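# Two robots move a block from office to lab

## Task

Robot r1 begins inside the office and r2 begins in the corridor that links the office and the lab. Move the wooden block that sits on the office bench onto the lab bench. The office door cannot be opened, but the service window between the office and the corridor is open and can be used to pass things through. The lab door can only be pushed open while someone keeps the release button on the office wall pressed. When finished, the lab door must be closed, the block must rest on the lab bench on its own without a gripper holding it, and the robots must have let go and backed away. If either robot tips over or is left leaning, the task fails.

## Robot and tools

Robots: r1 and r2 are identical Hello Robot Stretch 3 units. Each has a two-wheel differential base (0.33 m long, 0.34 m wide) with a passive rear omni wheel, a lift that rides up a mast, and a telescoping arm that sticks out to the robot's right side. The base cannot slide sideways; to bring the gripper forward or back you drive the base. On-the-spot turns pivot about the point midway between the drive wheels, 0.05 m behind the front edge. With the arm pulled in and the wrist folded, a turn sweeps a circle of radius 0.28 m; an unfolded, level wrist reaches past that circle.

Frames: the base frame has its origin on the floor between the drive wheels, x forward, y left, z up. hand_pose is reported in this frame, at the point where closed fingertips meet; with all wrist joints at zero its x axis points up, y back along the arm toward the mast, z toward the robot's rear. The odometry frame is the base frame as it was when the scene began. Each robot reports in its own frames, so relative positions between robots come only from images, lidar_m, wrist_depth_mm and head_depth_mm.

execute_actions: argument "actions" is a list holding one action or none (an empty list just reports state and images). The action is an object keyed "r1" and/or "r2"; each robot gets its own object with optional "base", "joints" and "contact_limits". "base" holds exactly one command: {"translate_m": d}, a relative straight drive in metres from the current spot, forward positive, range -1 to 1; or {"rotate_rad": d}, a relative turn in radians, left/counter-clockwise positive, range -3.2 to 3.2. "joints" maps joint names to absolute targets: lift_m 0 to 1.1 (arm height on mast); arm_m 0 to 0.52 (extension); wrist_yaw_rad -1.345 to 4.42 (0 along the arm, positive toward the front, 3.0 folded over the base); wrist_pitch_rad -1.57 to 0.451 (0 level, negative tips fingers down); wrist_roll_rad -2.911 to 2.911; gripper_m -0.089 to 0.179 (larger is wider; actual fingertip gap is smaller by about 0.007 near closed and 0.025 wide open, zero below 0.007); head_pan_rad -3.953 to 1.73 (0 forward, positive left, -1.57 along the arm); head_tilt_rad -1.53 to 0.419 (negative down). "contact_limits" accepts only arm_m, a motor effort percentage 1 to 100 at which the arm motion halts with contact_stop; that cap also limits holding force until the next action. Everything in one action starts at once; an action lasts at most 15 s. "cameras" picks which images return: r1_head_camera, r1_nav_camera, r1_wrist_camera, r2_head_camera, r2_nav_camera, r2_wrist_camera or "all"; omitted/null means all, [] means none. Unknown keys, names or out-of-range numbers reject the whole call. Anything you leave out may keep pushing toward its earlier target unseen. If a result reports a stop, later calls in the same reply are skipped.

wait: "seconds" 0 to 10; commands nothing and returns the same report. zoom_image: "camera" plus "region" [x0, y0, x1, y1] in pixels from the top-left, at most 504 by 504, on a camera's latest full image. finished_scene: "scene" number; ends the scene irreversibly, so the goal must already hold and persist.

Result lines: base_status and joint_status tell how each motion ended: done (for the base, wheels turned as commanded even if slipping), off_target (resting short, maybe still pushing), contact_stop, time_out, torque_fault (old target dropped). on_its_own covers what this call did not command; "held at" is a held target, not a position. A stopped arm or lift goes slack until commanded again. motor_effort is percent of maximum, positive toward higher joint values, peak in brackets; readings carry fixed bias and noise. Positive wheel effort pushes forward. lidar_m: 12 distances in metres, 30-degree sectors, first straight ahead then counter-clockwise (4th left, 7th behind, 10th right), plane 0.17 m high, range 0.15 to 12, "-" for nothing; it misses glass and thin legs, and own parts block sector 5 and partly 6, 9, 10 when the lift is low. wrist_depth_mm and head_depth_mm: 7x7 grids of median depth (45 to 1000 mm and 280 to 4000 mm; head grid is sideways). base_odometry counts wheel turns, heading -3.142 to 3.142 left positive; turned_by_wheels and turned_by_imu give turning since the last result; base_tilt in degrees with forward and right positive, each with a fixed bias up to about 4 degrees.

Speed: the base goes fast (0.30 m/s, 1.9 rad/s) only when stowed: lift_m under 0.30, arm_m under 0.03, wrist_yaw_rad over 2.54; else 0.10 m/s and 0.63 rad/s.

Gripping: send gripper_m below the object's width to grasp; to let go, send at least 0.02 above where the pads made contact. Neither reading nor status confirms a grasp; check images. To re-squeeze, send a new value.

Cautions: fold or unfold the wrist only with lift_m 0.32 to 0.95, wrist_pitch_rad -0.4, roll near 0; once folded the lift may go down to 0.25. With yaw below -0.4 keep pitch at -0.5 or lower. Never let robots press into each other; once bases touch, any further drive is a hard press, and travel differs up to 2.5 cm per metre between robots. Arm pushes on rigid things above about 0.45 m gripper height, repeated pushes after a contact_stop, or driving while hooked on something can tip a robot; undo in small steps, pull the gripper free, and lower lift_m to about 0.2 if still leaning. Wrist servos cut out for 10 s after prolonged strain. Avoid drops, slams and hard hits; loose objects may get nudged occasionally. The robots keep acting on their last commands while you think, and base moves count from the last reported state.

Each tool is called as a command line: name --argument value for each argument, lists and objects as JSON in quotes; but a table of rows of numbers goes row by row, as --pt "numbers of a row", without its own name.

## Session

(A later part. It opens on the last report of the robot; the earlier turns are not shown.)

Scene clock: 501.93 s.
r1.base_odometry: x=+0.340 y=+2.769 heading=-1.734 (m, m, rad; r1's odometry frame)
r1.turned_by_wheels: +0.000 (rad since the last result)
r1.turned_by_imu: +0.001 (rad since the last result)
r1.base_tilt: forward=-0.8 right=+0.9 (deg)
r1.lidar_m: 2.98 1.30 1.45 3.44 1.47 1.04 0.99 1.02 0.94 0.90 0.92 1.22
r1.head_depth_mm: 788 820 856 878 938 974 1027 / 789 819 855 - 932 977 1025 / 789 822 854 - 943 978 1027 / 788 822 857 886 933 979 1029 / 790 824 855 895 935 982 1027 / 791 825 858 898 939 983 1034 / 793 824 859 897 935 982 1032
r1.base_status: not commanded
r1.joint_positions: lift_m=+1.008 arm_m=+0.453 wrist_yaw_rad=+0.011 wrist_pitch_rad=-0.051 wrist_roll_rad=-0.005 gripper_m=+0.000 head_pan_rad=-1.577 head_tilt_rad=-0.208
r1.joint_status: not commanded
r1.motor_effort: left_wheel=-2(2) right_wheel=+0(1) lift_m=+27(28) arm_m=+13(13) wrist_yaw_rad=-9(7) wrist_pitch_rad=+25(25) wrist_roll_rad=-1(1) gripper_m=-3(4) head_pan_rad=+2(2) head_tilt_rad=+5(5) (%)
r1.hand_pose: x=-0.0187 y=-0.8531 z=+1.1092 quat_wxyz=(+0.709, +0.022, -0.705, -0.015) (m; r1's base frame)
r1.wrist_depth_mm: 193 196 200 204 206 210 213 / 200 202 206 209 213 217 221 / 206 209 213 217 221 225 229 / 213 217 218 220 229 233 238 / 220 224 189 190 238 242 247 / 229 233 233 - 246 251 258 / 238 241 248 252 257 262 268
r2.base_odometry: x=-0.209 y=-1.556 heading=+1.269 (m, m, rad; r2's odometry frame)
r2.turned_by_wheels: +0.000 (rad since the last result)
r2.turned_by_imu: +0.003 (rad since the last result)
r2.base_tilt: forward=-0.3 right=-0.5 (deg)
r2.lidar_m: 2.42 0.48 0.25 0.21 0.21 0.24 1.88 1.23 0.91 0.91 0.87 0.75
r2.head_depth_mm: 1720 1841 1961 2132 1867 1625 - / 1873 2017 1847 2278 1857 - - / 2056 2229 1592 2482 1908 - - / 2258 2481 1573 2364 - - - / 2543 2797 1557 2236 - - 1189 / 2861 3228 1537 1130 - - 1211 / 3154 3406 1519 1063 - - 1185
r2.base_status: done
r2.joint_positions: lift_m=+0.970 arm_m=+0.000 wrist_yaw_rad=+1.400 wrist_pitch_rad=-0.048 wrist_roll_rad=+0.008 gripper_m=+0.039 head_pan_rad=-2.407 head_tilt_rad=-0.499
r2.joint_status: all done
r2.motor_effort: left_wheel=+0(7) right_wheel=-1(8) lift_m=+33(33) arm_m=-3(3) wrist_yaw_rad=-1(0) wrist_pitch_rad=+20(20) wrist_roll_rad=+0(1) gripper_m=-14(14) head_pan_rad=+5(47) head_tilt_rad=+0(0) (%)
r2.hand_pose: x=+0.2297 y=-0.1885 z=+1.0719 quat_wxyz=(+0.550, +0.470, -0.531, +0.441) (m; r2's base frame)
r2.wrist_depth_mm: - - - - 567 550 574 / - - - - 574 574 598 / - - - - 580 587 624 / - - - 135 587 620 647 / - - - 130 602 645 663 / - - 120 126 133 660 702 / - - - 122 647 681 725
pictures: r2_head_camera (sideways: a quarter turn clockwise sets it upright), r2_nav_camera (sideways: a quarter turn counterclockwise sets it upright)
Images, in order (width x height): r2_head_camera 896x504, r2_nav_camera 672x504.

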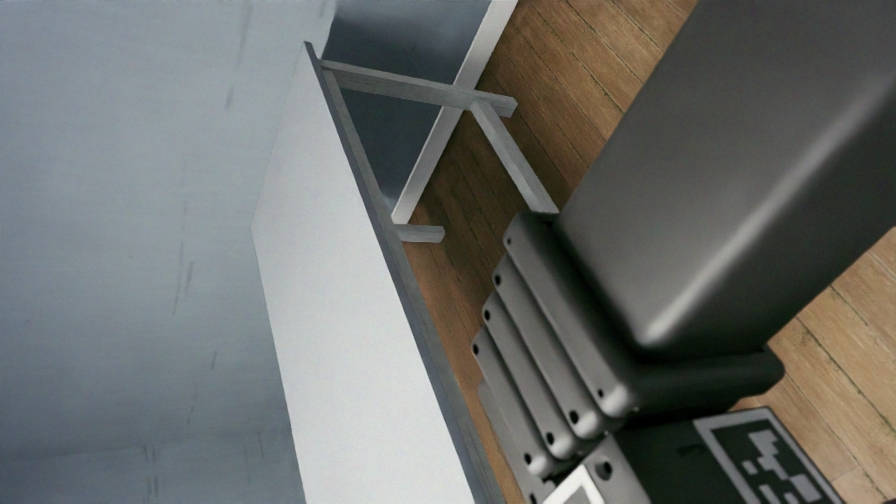

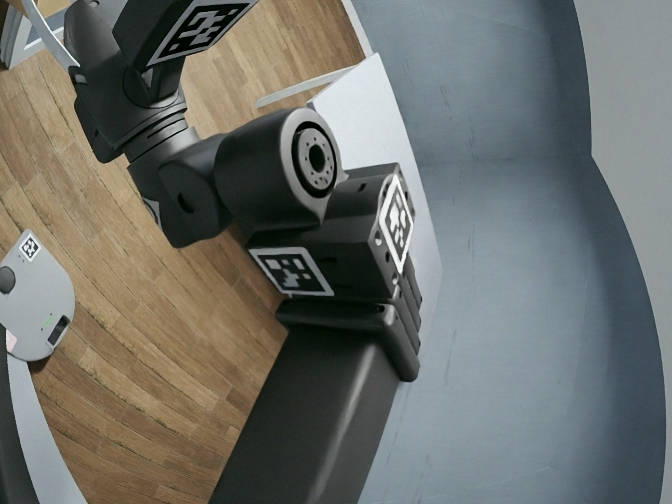

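execute_actions --actions '[{"r2":{"base":{"translate_m":-0.7},"joints":{"head_pan_rad":-1.9,"head_tilt_rad":-0.6}}}]' --cameras '["r2_nav_camera","r2_head_camera"]'

Scene clock: 511.97 s.
r1.base_odometry: x=+0.340 y=+2.769 heading=-1.734 (m, m, rad; r1's odometry frame)
r1.turned_by_wheels: +0.000 (rad since the last result)
r1.turned_by_imu: +0.001 (rad since the last result)
r1.base_tilt: forward=-0.8 right=+0.8 (deg)
r1.lidar_m: 2.98 1.30 1.45 3.46 1.47 1.04 0.99 1.02 0.94 0.90 0.92 1.23
r1.head_depth_mm: 789 819 853 881 937 978 1025 / 788 820 855 - 931 978 1026 / 787 820 855 - 941 974 1030 / 792 823 853 890 935 981 1030 / 791 825 856 893 937 986 1032 / 793 825 855 895 934 982 1031 / 792 825 857 898 938 985 1035
r1.base_status: not commanded
r1.joint_positions: lift_m=+1.008 arm_m=+0.453 wrist_yaw_rad=+0.011 wrist_pitch_rad=-0.051 wrist_roll_rad=-0.005 gripper_m=+0.000 head_pan_rad=-1.577 head_tilt_rad=-0.208
r1.joint_status: not commanded
r1.motor_effort: left_wheel=-2(2) right_wheel=-1(1) lift_m=+28(27) arm_m=+13(13) wrist_yaw_rad=-8(9) wrist_pitch_rad=+25(25) wrist_roll_rad=-1(1) gripper_m=-3(4) head_pan_rad=+2(2) head_tilt_rad=+5(5) (%)
r1.hand_pose: x=-0.0187 y=-0.8531 z=+1.1092 quat_wxyz=(+0.709, +0.022, -0.705, -0.015) (m; r1's base frame)
r1.wrist_depth_mm: 193 196 199 202 206 210 213 / 199 203 205 209 212 217 221 / 207 210 213 216 220 225 228 / 214 217 217 220 229 233 238 / 220 225 189 191 238 242 247 / 229 232 233 - 246 252 258 / 236 241 247 251 257 262 269
r2.base_odometry: x=-0.417 y=-2.225 heading=+1.269 (m, m, rad; r2's odometry frame)
r2.turned_by_wheels: +0.000 (rad since the last result)
r2.turned_by_imu: +0.004 (rad since the last result)
r2.base_tilt: forward=-0.3 right=-0.4 (deg)
r2.lidar_m: 1.33 1.41 1.20 1.17 1.23 1.21 1.18 1.18 0.89 0.87 0.91 1.37
r2.head_depth_mm: 1842 1888 1265 1137 - - 1152 / 2233 2299 1254 1093 - 1309 1175 / 2833 2932 1244 1018 - 1315 1172 / 3023 3366 1234 1012 - - 1150 / 2976 3284 1230 1018 - - 1115 / 2888 3229 1219 1006 - - 1117 / 2835 3162 1215 977 1658 1279 -
r2.base_status: done
r2.joint_positions: lift_m=+0.970 arm_m=+0.000 wrist_yaw_rad=+1.400 wrist_pitch_rad=-0.048 wrist_roll_rad=+0.008 gripper_m=+0.039 head_pan_rad=-1.907 head_tilt_rad=-0.593
r2.joint_status: all done
r2.motor_effort: left_wheel=+0(5) right_wheel=+0(6) lift_m=+33(32) arm_m=-3(3) wrist_yaw_rad=+0(0) wrist_pitch_rad=+21(21) wrist_roll_rad=-1(1) gripper_m=-14(14) head_pan_rad=+5(38) head_tilt_rad=-2(10) (%)
r2.hand_pose: x=+0.2297 y=-0.1885 z=+1.0719 quat_wxyz=(+0.550, +0.470, -0.531, +0.441) (m; r2's base frame)
r2.wrist_depth_mm: - - - - - - - / - - - - - - - / - - - - - - - / - - - 135 - - - / - - - 129 - - - / - - 120 125 133 - - / - - - 122 - - -
pictures: r2_head_camera (sideways: a quarter turn clockwise sets it upright), r2_nav_camera (sideways: a quarter turn counterclockwise sets it upright)
Images, in order (width x height): r2_head_camera 896x504, r2_nav_camera 672x504.

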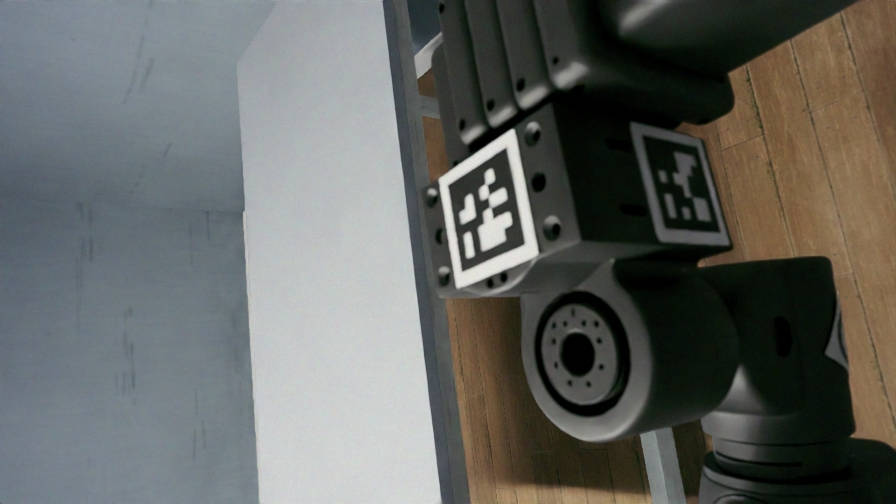

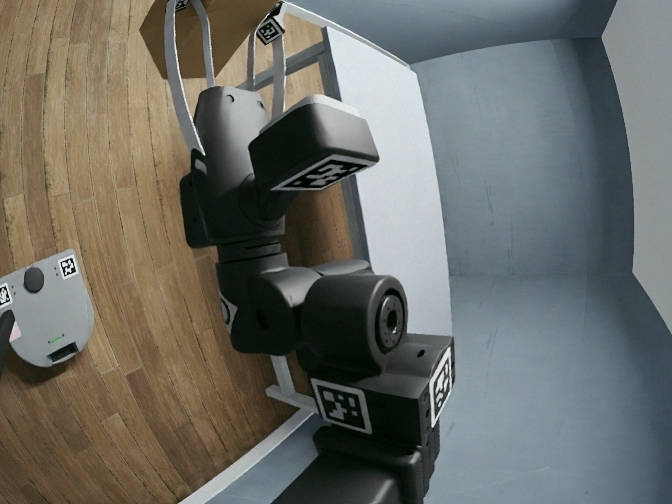

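execute_actions --actions '[{"r2":{"joints":{"wrist_yaw_rad":0,"arm_m":0.28,"lift_m":0.85,"head_pan_rad":-1.57,"head_tilt_rad":-0.7}},"r1":{"joints":{"arm_m":0.0,"wrist_pitch_rad":0}}}]' --cameras '["r2_wrist_camera","r2_head_camera"]'

Scene clock: 518.77 s.
r1.base_odometry: x=+0.340 y=+2.769 heading=-1.734 (m, m, rad; r1's odometry frame)
r1.turned_by_wheels: +0.000 (rad since the last result)
r1.turned_by_imu: -0.010 (rad since the last result)
r1.base_tilt: forward=-0.2 right=+1.9 (deg)
r1.lidar_m: 2.87 1.30 1.43 3.45 1.48 1.05 0.99 1.01 0.94 0.89 0.92 1.21
r1.head_depth_mm: 761 794 832 871 918 965 - / 762 793 829 870 912 - - / 762 796 832 862 907 - - / 761 794 828 855 915 964 1018 / 762 794 832 871 912 962 1020 / 759 795 830 871 915 964 1021 / 760 794 832 868 913 962 1018
r1.base_status: not commanded
r1.joint_positions: lift_m=+1.008 arm_m=+0.002 wrist_yaw_rad=+0.000 wrist_pitch_rad=-0.016 wrist_roll_rad=-0.005 gripper_m=+0.000 head_pan_rad=-1.577 head_tilt_rad=-0.208
r1.joint_status: all done
joint sent to its limit — the command would take r1.arm_m past its lower limit, so that joint was sent only as far as its limit.
r1.motor_effort: left_wheel=+0(6) right_wheel=+1(12) lift_m=+25(27) arm_m=-3(10) wrist_yaw_rad=+0(8) wrist_pitch_rad=+5(25) wrist_roll_rad=-1(1) gripper_m=-3(3) head_pan_rad=+3(3) head_tilt_rad=+4(5) (%)
r1.hand_pose: x=-0.0214 y=-0.4031 z=+1.1185 quat_wxyz=(+0.709, +0.006, -0.705, -0.006) (m; r1's base frame)
r1.wrist_depth_mm: 563 576 588 599 617 630 644 / 572 593 605 616 628 653 669 / 596 605 626 635 655 666 693 / 618 629 644 653 680 688 713 / 638 650 659 682 703 720 732 / 647 673 678 - 725 741 762 / 676 690 708 732 745 777 787
r2.base_odometry: x=-0.417 y=-2.225 heading=+1.269 (m, m, rad; r2's odometry frame)
r2.turned_by_wheels: +0.000 (rad since the last result)
r2.turned_by_imu: +0.001 (rad since the last result)
r2.base_tilt: forward=-0.3 right=-0.5 (deg)
r2.lidar_m: 1.34 1.41 1.20 1.17 1.23 1.21 1.18 1.18 0.89 0.87 0.91 1.37
r2.head_depth_mm: 2906 3121 1035 - - - 1147 / 2959 1460 1122 1788 1477 1309 1136 / 2991 1458 - 1794 1506 1303 1128 / 2975 1449 1002 1846 1461 1300 1128 / 3035 1442 1014 1897 1461 1301 1129 / 3026 1429 1028 1886 1498 1305 1120 / 2900 2845 1048 1719 1462 1292 1119
r2.base_status: not commanded
r2.joint_positions: lift_m=+0.850 arm_m=+0.280 wrist_yaw_rad=+0.001 wrist_pitch_rad=-0.048 wrist_roll_rad=+0.008 gripper_m=+0.039 head_pan_rad=-1.577 head_tilt_rad=-0.691
r2.joint_status: all done
r2.motor_effort: left_wheel=+0(1) right_wheel=+1(1) lift_m=+16(25) arm_m=+3(4) wrist_yaw_rad=+0(4) wrist_pitch_rad=+21(21) wrist_roll_rad=-1(1) gripper_m=-14(14) head_pan_rad=+5(31) head_tilt_rad=-5(11) (%)
r2.hand_pose: x=-0.0212 y=-0.6794 z=+0.9527 quat_wxyz=(+0.704, +0.018, -0.709, -0.017) (m; r2's base frame)
r2.wrist_depth_mm: - - - - - - - / - - - - - - - / - - - - - - - / - - - 135 - - - / - 707 679 130 682 754 769 / 484 490 120 125 133 508 513 / 372 376 354 122 356 384 385
pictures: r2_head_camera (sideways: a quarter turn clockwise sets it upright), r2_wrist_camera
Images, in order (width x height): r2_head_camera 896x504, r2_wrist_camera 644x364.

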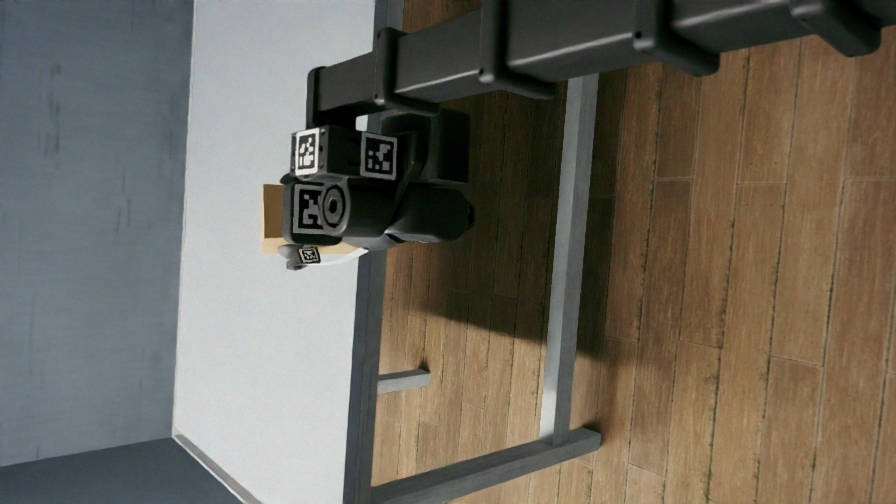

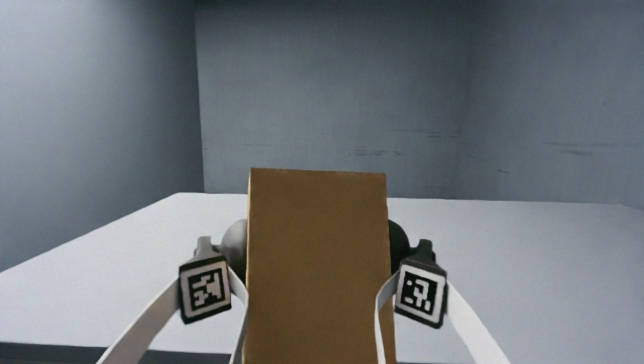

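execute_actions --actions '[{"r2":{"joints":{"arm_m":0.52,"head_tilt_rad":-0.6}}}]' --cameras '["r2_wrist_camera","r2_head_camera"]'

Scene clock: 525.77 s.
r1.base_odometry: x=+0.340 y=+2.769 heading=-1.734 (m, m, rad; r1's odometry frame)
r1.turned_by_wheels: +0.000 (rad since the last result)
r1.turned_by_imu: +0.001 (rad since the last result)
r1.base_tilt: forward=-0.1 right=+1.9 (deg)
r1.lidar_m: 2.87 1.30 1.44 3.45 1.48 1.05 0.99 1.02 0.94 0.89 0.92 1.21
r1.head_depth_mm: 762 794 832 869 916 966 - / 762 795 834 871 911 - - / 762 793 832 856 909 - - / 763 797 831 861 915 963 1018 / 763 791 828 871 915 960 1016 / 763 796 831 870 917 962 1013 / 763 792 830 872 915 965 1012
r1.base_status: not commanded
r1.joint_positions: lift_m=+1.008 arm_m=+0.002 wrist_yaw_rad=+0.000 wrist_pitch_rad=-0.016 wrist_roll_rad=-0.005 gripper_m=+0.000 head_pan_rad=-1.577 head_tilt_rad=-0.208
r1.joint_status: not commanded
r1.motor_effort: left_wheel=-1(1) right_wheel=+0(0) lift_m=+26(25) arm_m=-3(3) wrist_yaw_rad=+0(1) wrist_pitch_rad=+5(5) wrist_roll_rad=-1(0) gripper_m=-1(2) head_pan_rad=+2(3) head_tilt_rad=+5(5) (%)
r1.hand_pose: x=-0.0214 y=-0.4031 z=+1.1185 quat_wxyz=(+0.709, +0.006, -0.705, -0.006) (m; r1's base frame)
r1.wrist_depth_mm: 564 577 587 605 610 625 644 / 580 589 610 614 638 655 665 / 593 612 621 631 667 673 689 / 614 634 644 657 670 690 721 / 627 656 660 678 706 723 730 / 655 676 684 - 724 744 770 / 669 684 715 733 758 780 798
r2.base_odometry: x=-0.417 y=-2.225 heading=+1.269 (m, m, rad; r2's odometry frame)
r2.turned_by_wheels: +0.000 (rad since the last result)
r2.turned_by_imu: +0.001 (rad since the last result)
r2.base_tilt: forward=-0.3 right=-0.5 (deg)
r2.lidar_m: 1.34 1.41 1.20 1.17 1.23 1.21 1.18 1.18 0.89 0.87 0.91 1.37
r2.head_depth_mm: 2875 3206 1225 997 - - 1147 / 2939 3278 1327 1893 1662 1343 1169 / 2942 3268 - 1888 1659 1370 1163 / 2973 3268 1168 1882 1652 1364 1161 / 2998 3314 1191 1870 1648 1360 1158 / 2993 3307 1186 1864 1648 1353 1162 / 2896 3010 1179 1147 1503 1356 1156
r2.base_status: not commanded
r2.joint_positions: lift_m=+0.850 arm_m=+0.519 wrist_yaw_rad=+0.001 wrist_pitch_rad=-0.048 wrist_roll_rad=+0.008 gripper_m=+0.039 head_pan_rad=-1.577 head_tilt_rad=-0.606
r2.joint_status: all done
joint sent to its limit — the command would take r2.arm_m past its upper limit, so that joint was sent only as far as its limit.
r2.motor_effort: left_wheel=+0(0) right_wheel=+0(1) lift_m=+17(16) arm_m=+2(3) wrist_yaw_rad=+0(1) wrist_pitch_rad=+20(21) wrist_roll_rad=+0(0) gripper_m=-14(14) head_pan_rad=+5(4) head_tilt_rad=+2(11) (%)
r2.hand_pose: x=-0.0212 y=-0.9184 z=+0.9527 quat_wxyz=(+0.704, +0.018, -0.709, -0.017) (m; r2's base frame)
r2.wrist_depth_mm: - - - - - - - / - - - - - - - / - - - - - - - / - - - 136 - - - / - 710 687 130 669 749 749 / 482 490 120 125 133 510 507 / 370 371 343 122 354 383 385
pictures: r2_head_camera (sideways: a quarter turn clockwise sets it upright), r2_wrist_camera
Images, in order (width x height): r2_head_camera 896x504, r2_wrist_camera 644x364.

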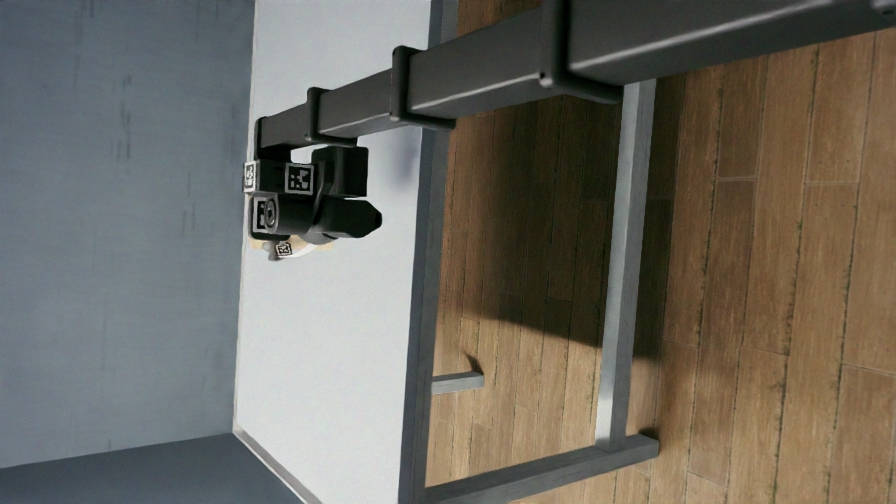

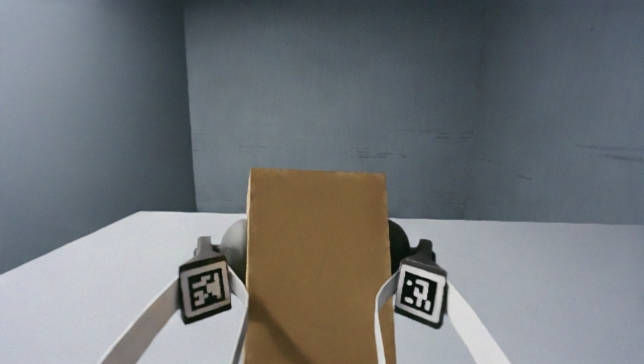

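execute_actions --actions '[{"r2":{"joints":{"lift_m":0.775}}}]' --cameras '["r2_wrist_camera","r2_head_camera"]'

Scene clock: 529.07 s.
r1.base_odometry: x=+0.340 y=+2.769 heading=-1.734 (m, m, rad; r1's odometry frame)
r1.turned_by_wheels: +0.000 (rad since the last result)
r1.turned_by_imu: +0.000 (rad since the last result)
r1.base_tilt: forward=-0.2 right=+1.9 (deg)
r1.lidar_m: 2.87 1.30 1.43 3.45 1.48 1.04 0.99 1.02 0.94 0.89 0.92 1.21
r1.head_depth_mm: 762 796 832 873 916 964 - / 761 797 834 870 910 - - / 762 797 831 859 910 - - / 761 794 832 861 917 967 1014 / 760 792 832 871 912 968 1013 / 762 795 830 868 913 961 1016 / 760 794 829 872 912 962 1015
r1.base_status: not commanded
r1.joint_positions: lift_m=+1.008 arm_m=+0.002 wrist_yaw_rad=+0.000 wrist_pitch_rad=-0.016 wrist_roll_rad=-0.005 gripper_m=+0.000 head_pan_rad=-1.577 head_tilt_rad=-0.208
r1.joint_status: not commanded
r1.motor_effort: left_wheel=-1(1) right_wheel=+0(0) lift_m=+25(25) arm_m=-3(3) wrist_yaw_rad=+0(0) wrist_pitch_rad=+5(5) wrist_roll_rad=-1(1) gripper_m=-3(3) head_pan_rad=+2(2) head_tilt_rad=+5(5) (%)
r1.hand_pose: x=-0.0214 y=-0.4031 z=+1.1185 quat_wxyz=(+0.709, +0.006, -0.705, -0.006) (m; r1's base frame)
r1.wrist_depth_mm: 566 578 592 596 612 628 645 / 579 588 604 614 625 649 666 / 591 609 627 638 656 670 692 / 614 625 641 652 672 692 715 / 635 652 668 682 696 710 743 / 648 673 676 - 725 750 771 / 670 694 714 733 747 769 794
r2.base_odometry: x=-0.417 y=-2.225 heading=+1.269 (m, m, rad; r2's odometry frame)
r2.turned_by_wheels: +0.000 (rad since the last result)
r2.turned_by_imu: +0.001 (rad since the last result)
r2.base_tilt: forward=-0.3 right=-0.4 (deg)
r2.lidar_m: 1.33 1.40 1.20 1.17 1.23 1.21 1.18 1.18 0.89 0.87 0.91 1.37
r2.head_depth_mm: 2873 3251 1229 1006 1730 - - / 2928 3284 1284 1001 - 1335 1169 / 2942 3296 1351 1970 1664 1366 1167 / 2947 3297 1272 1914 1658 1367 1161 / 2994 3302 1194 1890 1650 1359 1161 / 3002 3308 1185 1869 1643 1356 1157 / 2893 3029 1182 1148 1500 1350 1153
r2.base_status: not commanded
r2.joint_positions: lift_m=+0.775 arm_m=+0.519 wrist_yaw_rad=+0.001 wrist_pitch_rad=-0.048 wrist_roll_rad=+0.008 gripper_m=+0.039 head_pan_rad=-1.577 head_tilt_rad=-0.606
r2.joint_status: all done
r2.motor_effort: left_wheel=-1(0) right_wheel=+1(0) lift_m=+16(18) arm_m=+3(3) wrist_yaw_rad=-1(1) wrist_pitch_rad=+21(21) wrist_roll_rad=+0(1) gripper_m=-14(14) head_pan_rad=+4(5) head_tilt_rad=+2(1) (%)
r2.hand_pose: x=-0.0212 y=-0.9184 z=+0.8776 quat_wxyz=(+0.704, +0.018, -0.709, -0.017) (m; r2's base frame)
r2.wrist_depth_mm: - - - - - - - / - - - - - - - / - - - - - - - / - - 790 136 - - - / 494 499 487 129 481 526 536 / 342 347 120 126 133 360 361 / 262 264 243 122 252 271 273
pictures: r2_head_camera (sideways: a quarter turn clockwise sets it upright), r2_wrist_camera
Images, in order (width x height): r2_head_camera 896x504, r2_wrist_camera 644x364.

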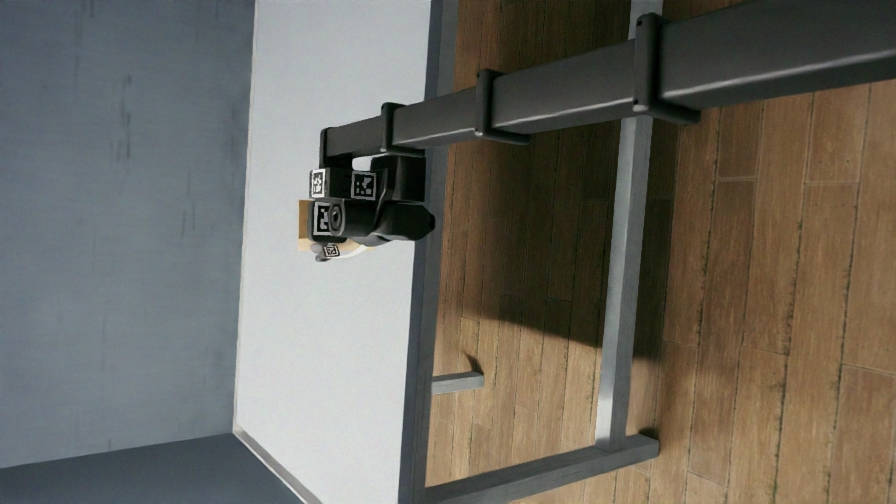

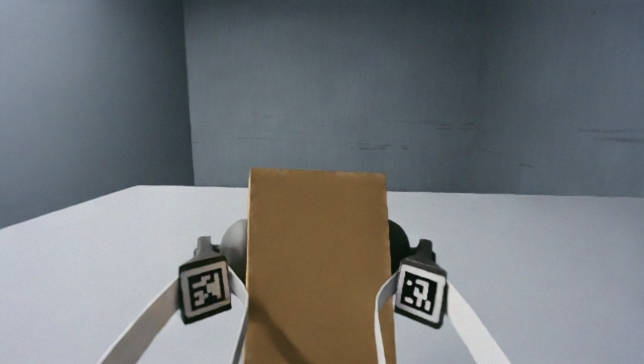

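execute_actions --actions '[{"r2":{"joints":{"lift_m":0.752}}}]' --cameras '["r2_wrist_camera"]'

Scene clock: 531.20 s.
r1.base_odometry: x=+0.340 y=+2.769 heading=-1.734 (m, m, rad; r1's odometry frame)
r1.turned_by_wheels: +0.000 (rad since the last result)
r1.turned_by_imu: +0.000 (rad since the last result)
r1.base_tilt: forward=-0.2 right=+1.9 (deg)
r1.lidar_m: 2.86 1.30 1.43 3.45 1.48 1.04 0.99 1.02 0.94 0.89 0.91 1.21
r1.head_depth_mm: 765 796 832 873 917 962 - / 762 796 833 871 914 - - / 761 794 829 860 909 - - / 759 795 831 861 912 968 1015 / 759 795 828 871 916 965 1017 / 763 794 833 870 914 969 1017 / 763 793 829 872 911 966 1017
r1.base_status: not commanded
r1.joint_positions: lift_m=+1.008 arm_m=+0.002 wrist_yaw_rad=+0.000 wrist_pitch_rad=-0.016 wrist_roll_rad=-0.005 gripper_m=+0.000 head_pan_rad=-1.577 head_tilt_rad=-0.208
r1.joint_status: not commanded
r1.motor_effort: left_wheel=-1(0) right_wheel=+1(1) lift_m=+25(25) arm_m=-3(3) wrist_yaw_rad=+0(1) wrist_pitch_rad=+5(5) wrist_roll_rad=-1(0) gripper_m=-2(3) head_pan_rad=+2(2) head_tilt_rad=+5(4) (%)
r1.hand_pose: x=-0.0214 y=-0.4031 z=+1.1185 quat_wxyz=(+0.709, +0.006, -0.705, -0.006) (m; r1's base frame)
r1.wrist_depth_mm: 564 572 585 607 617 630 649 / 581 595 603 617 630 658 661 / 605 607 635 642 660 678 688 / 613 631 642 664 678 700 710 / 633 648 661 681 702 715 736 / 647 670 669 - 732 740 759 / 665 683 715 723 754 767 811
r2.base_odometry: x=-0.417 y=-2.225 heading=+1.269 (m, m, rad; r2's odometry frame)
r2.turned_by_wheels: +0.000 (rad since the last result)
r2.turned_by_imu: +0.000 (rad since the last result)
r2.base_tilt: forward=-0.2 right=-0.5 (deg)
r2.lidar_m: 1.34 1.41 1.20 1.16 1.22 1.21 1.18 1.18 0.89 0.87 0.91 1.38
r2.head_depth_mm: 2891 3223 1227 1006 1672 1348 - / 2928 3246 1224 1002 - 1345 1162 / 2923 3273 1285 1962 1663 1374 1164 / 2955 3259 1275 1919 1658 1365 1163 / 2976 3310 1189 1882 1644 1360 1162 / 2991 3335 1186 1868 1650 1361 1159 / 2886 3004 1182 1145 1497 1352 1153
r2.base_status: not commanded
r2.joint_positions: lift_m=+0.752 arm_m=+0.519 wrist_yaw_rad=+0.001 wrist_pitch_rad=-0.037 wrist_roll_rad=+0.008 gripper_m=+0.039 head_pan_rad=-1.577 head_tilt_rad=-0.606
r2.joint_status: all done
r2.motor_effort: left_wheel=+0(1) right_wheel=+1(1) lift_m=+15(18) arm_m=+3(3) wrist_yaw_rad=-1(1) wrist_pitch_rad=+16(20) wrist_roll_rad=-1(0) gripper_m=-14(14) head_pan_rad=+5(5) head_tilt_rad=+3(2) (%)
r2.hand_pose: x=-0.0212 y=-0.9188 z=+0.8575 quat_wxyz=(+0.705, +0.014, -0.709, -0.013) (m; r2's base frame)
r2.wrist_depth_mm: - - - - - - - / - - - - - - - / - - - - - - - / - - 756 135 - - - / 452 455 442 129 475 478 494 / 308 312 120 126 133 322 326 / 234 238 222 122 231 241 244
pictures: r2_wrist_camera
Images, in order (width x height): r2_wrist_camera 644x364.

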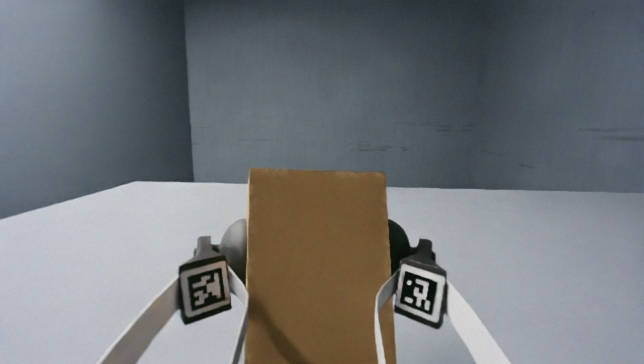

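Touching down. Release.

execute_actions --actions '[{"r2":{"joints":{"lift_m":0.745,"gripper_m":0.14}}}]' --cameras '[]'

execute_actions --actions '[{"r2":{"joints":{"arm_m":0.0,"head_pan_rad":-0.5,"head_tilt_rad":-0.3}}}]' --cameras '["r2_wrist_camera","r2_head_camera","r2_nav_camera"]'

Scene clock: 534.13 s.
r1.base_odometry: x=+0.340 y=+2.769 heading=-1.734 (m, m, rad; r1's odometry frame)
r1.turned_by_wheels: +0.000 (rad since the last result)
r1.turned_by_imu: +0.000 (rad since the last result)
r1.base_tilt: forward=-0.1 right=+1.9 (deg)
r1.lidar_m: 2.87 1.30 1.43 3.44 1.48 1.04 0.99 1.02 0.94 0.89 0.92 1.21
r1.head_depth_mm: 763 793 828 871 917 964 - / 762 793 830 871 912 - - / 761 797 832 860 906 - - / 762 795 829 860 915 964 1016 / 761 794 831 871 915 966 1014 / 759 793 830 870 915 967 1016 / 763 795 831 870 915 962 1015
r1.base_status: not commanded
r1.joint_positions: lift_m=+1.008 arm_m=+0.002 wrist_yaw_rad=+0.000 wrist_pitch_rad=-0.016 wrist_roll_rad=-0.005 gripper_m=+0.000 head_pan_rad=-1.577 head_tilt_rad=-0.208
r1.joint_status: not commanded
r1.motor_effort: left_wheel=-1(1) right_wheel=+1(1) lift_m=+25(25) arm_m=-3(3) wrist_yaw_rad=+0(0) wrist_pitch_rad=+5(5) wrist_roll_rad=+0(1) gripper_m=-2(2) head_pan_rad=+3(2) head_tilt_rad=+4(5) (%)
r1.hand_pose: x=-0.0214 y=-0.4031 z=+1.1185 quat_wxyz=(+0.709, +0.006, -0.705, -0.006) (m; r1's base frame)
r1.wrist_depth_mm: 561 571 595 608 612 635 645 / 576 591 606 622 641 653 667 / 593 604 625 629 655 677 690 / 616 626 643 659 678 690 716 / 630 645 661 676 708 721 748 / 654 666 674 - 720 748 775 / 674 695 703 736 755 767 794
r2.base_odometry: x=-0.417 y=-2.225 heading=+1.269 (m, m, rad; r2's odometry frame)
r2.turned_by_wheels: +0.000 (rad since the last result)
r2.turned_by_imu: +0.001 (rad since the last result)
r2.base_tilt: forward=-0.3 right=-0.4 (deg)
r2.lidar_m: 1.33 1.41 1.20 1.17 1.23 1.21 1.18 1.18 0.89 0.87 0.91 1.37
r2.head_depth_mm: 2892 3235 1225 1007 1673 1348 - / 2929 3248 1221 1002 - 1338 1166 / 2950 3310 1282 1967 1653 1368 1164 / 2967 3245 1271 1927 1664 1364 1164 / 3005 3290 1199 1881 1653 1362 1163 / 3019 3313 1186 1875 1646 1358 1152 / 2904 3011 1177 1147 1508 1352 1157
r2.base_status: not commanded
r2.joint_positions: lift_m=+0.745 arm_m=+0.519 wrist_yaw_rad=-0.001 wrist_pitch_rad=-0.024 wrist_roll_rad=+0.008 gripper_m=+0.140 head_pan_rad=-1.577 head_tilt_rad=-0.606
r2.joint_status: all done
r2.motor_effort: left_wheel=+0(2) right_wheel=+0(2) lift_m=+15(14) arm_m=+2(2) wrist_yaw_rad=+1(2) wrist_pitch_rad=+10(16) wrist_roll_rad=-1(1) gripper_m=+0(90) head_pan_rad=+4(5) head_tilt_rad=+2(2) (%)
r2.hand_pose: x=-0.0217 y=-0.9192 z=+0.8540 quat_wxyz=(+0.705, +0.008, -0.709, -0.009) (m; r2's base frame)
r2.wrist_depth_mm: - - - - - - - / - - - - - - - / - - - - - - - / - - - - - - - / 453 508 391 118 420 511 493 / 309 - 277 117 280 346 323 / 238 228 214 121 226 228 241
pictures: none
No camera images: the call's "cameras" was empty. Leave "cameras" out to get every camera's image.

Scene clock: 539.13 s.
r1.base_odometry: x=+0.340 y=+2.769 heading=-1.734 (m, m, rad; r1's odometry frame)
r1.turned_by_wheels: +0.000 (rad since the last result)
r1.turned_by_imu: +0.001 (rad since the last result)
r1.base_tilt: forward=-0.2 right=+1.9 (deg)
r1.lidar_m: 2.88 1.30 1.43 3.46 1.48 1.05 0.99 1.02 0.94 0.89 0.92 1.21
r1.head_depth_mm: 764 797 833 874 919 962 - / 764 795 834 874 912 - - / 762 795 828 858 908 - - / 761 796 831 858 914 965 1017 / 760 797 830 870 915 962 1023 / 762 794 830 869 913 961 1022 / 760 792 829 871 914 965 1015
r1.base_status: not commanded
r1.joint_positions: lift_m=+1.008 arm_m=+0.002 wrist_yaw_rad=+0.000 wrist_pitch_rad=-0.016 wrist_roll_rad=-0.005 gripper_m=+0.000 head_pan_rad=-1.577 head_tilt_rad=-0.208
r1.joint_status: not commanded
r1.motor_effort: left_wheel=+0(1) right_wheel=+0(1) lift_m=+25(25) arm_m=-3(3) wrist_yaw_rad=+1(1) wrist_pitch_rad=+5(5) wrist_roll_rad=-1(1) gripper_m=-2(2) head_pan_rad=+2(2) head_tilt_rad=+5(5) (%)
r1.hand_pose: x=-0.0214 y=-0.4031 z=+1.1185 quat_wxyz=(+0.709, +0.006, -0.705, -0.006) (m; r1's base frame)
r1.wrist_depth_mm: 563 570 589 606 606 634 651 / 585 591 599 624 636 656 659 / 594 613 625 628 656 672 687 / 620 626 649 660 673 698 713 / 636 649 666 679 700 715 738 / 645 658 687 - 726 746 777 / 675 696 705 733 748 769 808
r2.base_odometry: x=-0.417 y=-2.225 heading=+1.269 (m, m, rad; r2's odometry frame)
r2.turned_by_wheels: +0.000 (rad since the last result)
r2.turned_by_imu: +0.001 (rad since the last result)
r2.base_tilt: forward=-0.3 right=-0.5 (deg)
r2.lidar_m: 1.34 1.41 1.20 1.17 1.23 1.21 1.18 1.18 0.89 0.87 0.91 1.37
r2.head_depth_mm: 1416 1530 1661 1817 2006 1778 1407 / 1345 1447 1565 1696 1868 1768 1393 / 1278 1374 1479 1597 1751 1761 1395 / 1222 1303 1401 1504 1644 1702 1383 / 1161 1238 1326 1437 1545 1651 1374 / 1118 1186 1253 1357 1466 1568 1372 / 1074 1140 1212 1299 1391 1502 1367
r2.base_status: not commanded
r2.joint_positions: lift_m=+0.745 arm_m=+0.000 wrist_yaw_rad=-0.001 wrist_pitch_rad=-0.023 wrist_roll_rad=+0.008 gripper_m=+0.140 head_pan_rad=-0.507 head_tilt_rad=-0.310
r2.joint_status: all done
r2.motor_effort: left_wheel=+0(0) right_wheel=+0(1) lift_m=+15(15) arm_m=-4(5) wrist_yaw_rad=+0(0) wrist_pitch_rad=+10(10) wrist_roll_rad=-1(1) gripper_m=+0(0) head_pan_rad=+4(49) head_tilt_rad=+5(19) (%)
r2.hand_pose: x=-0.0217 y=-0.4009 z=+0.8543 quat_wxyz=(+0.705, +0.008, -0.709, -0.009) (m; r2's base frame)
r2.wrist_depth_mm: - - - - - - - / - - - - - - - / - - - - - - - / - - 945 691 979 - - / - 665 661 647 641 628 633 / - - - - - - - / - - - - - - -
pictures: r2_head_camera (sideways: a quarter turn clockwise sets it upright), r2_nav_camera (sideways: a quarter turn counterclockwise sets it upright), r2_wrist_camera
Images, in order (width x height): r2_head_camera 896x504, r2_nav_camera 672x504, r2_wrist_camera 644x364.

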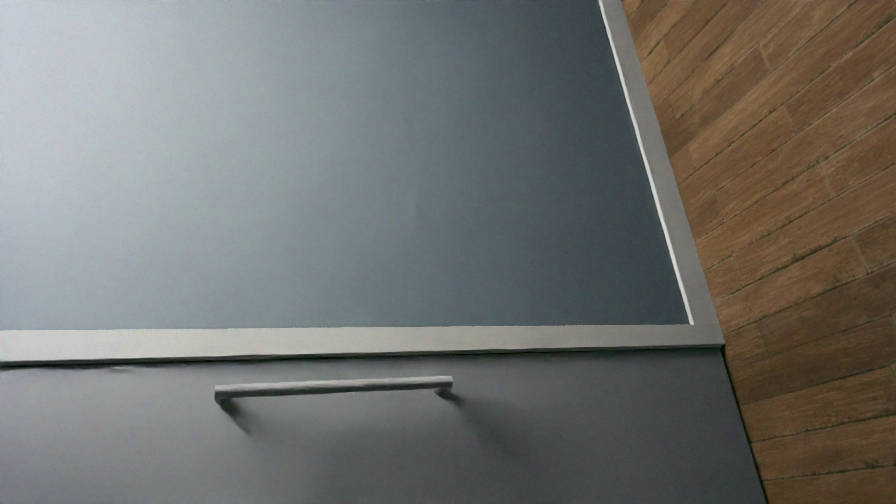

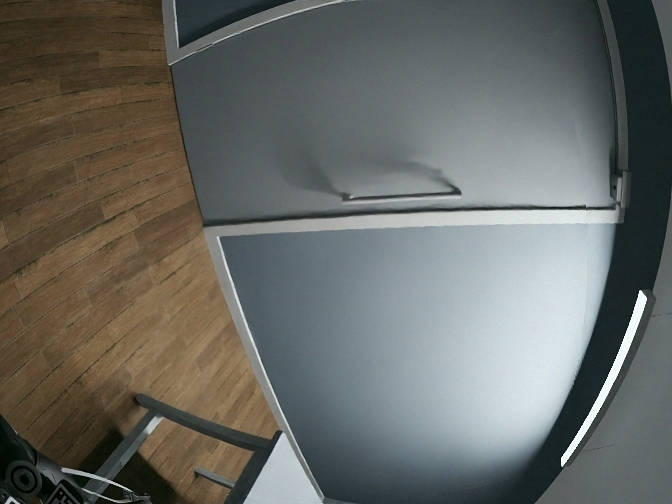

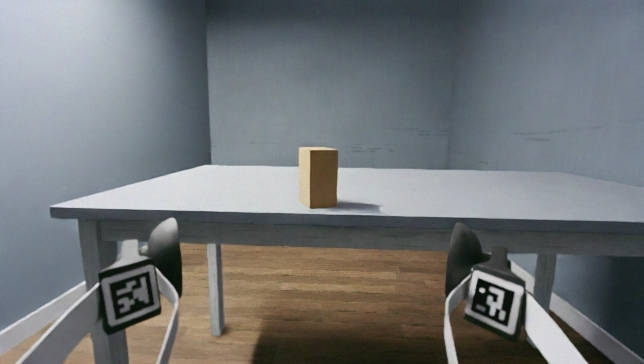

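finished_scene --scene 1

The scene is finished: the task was done.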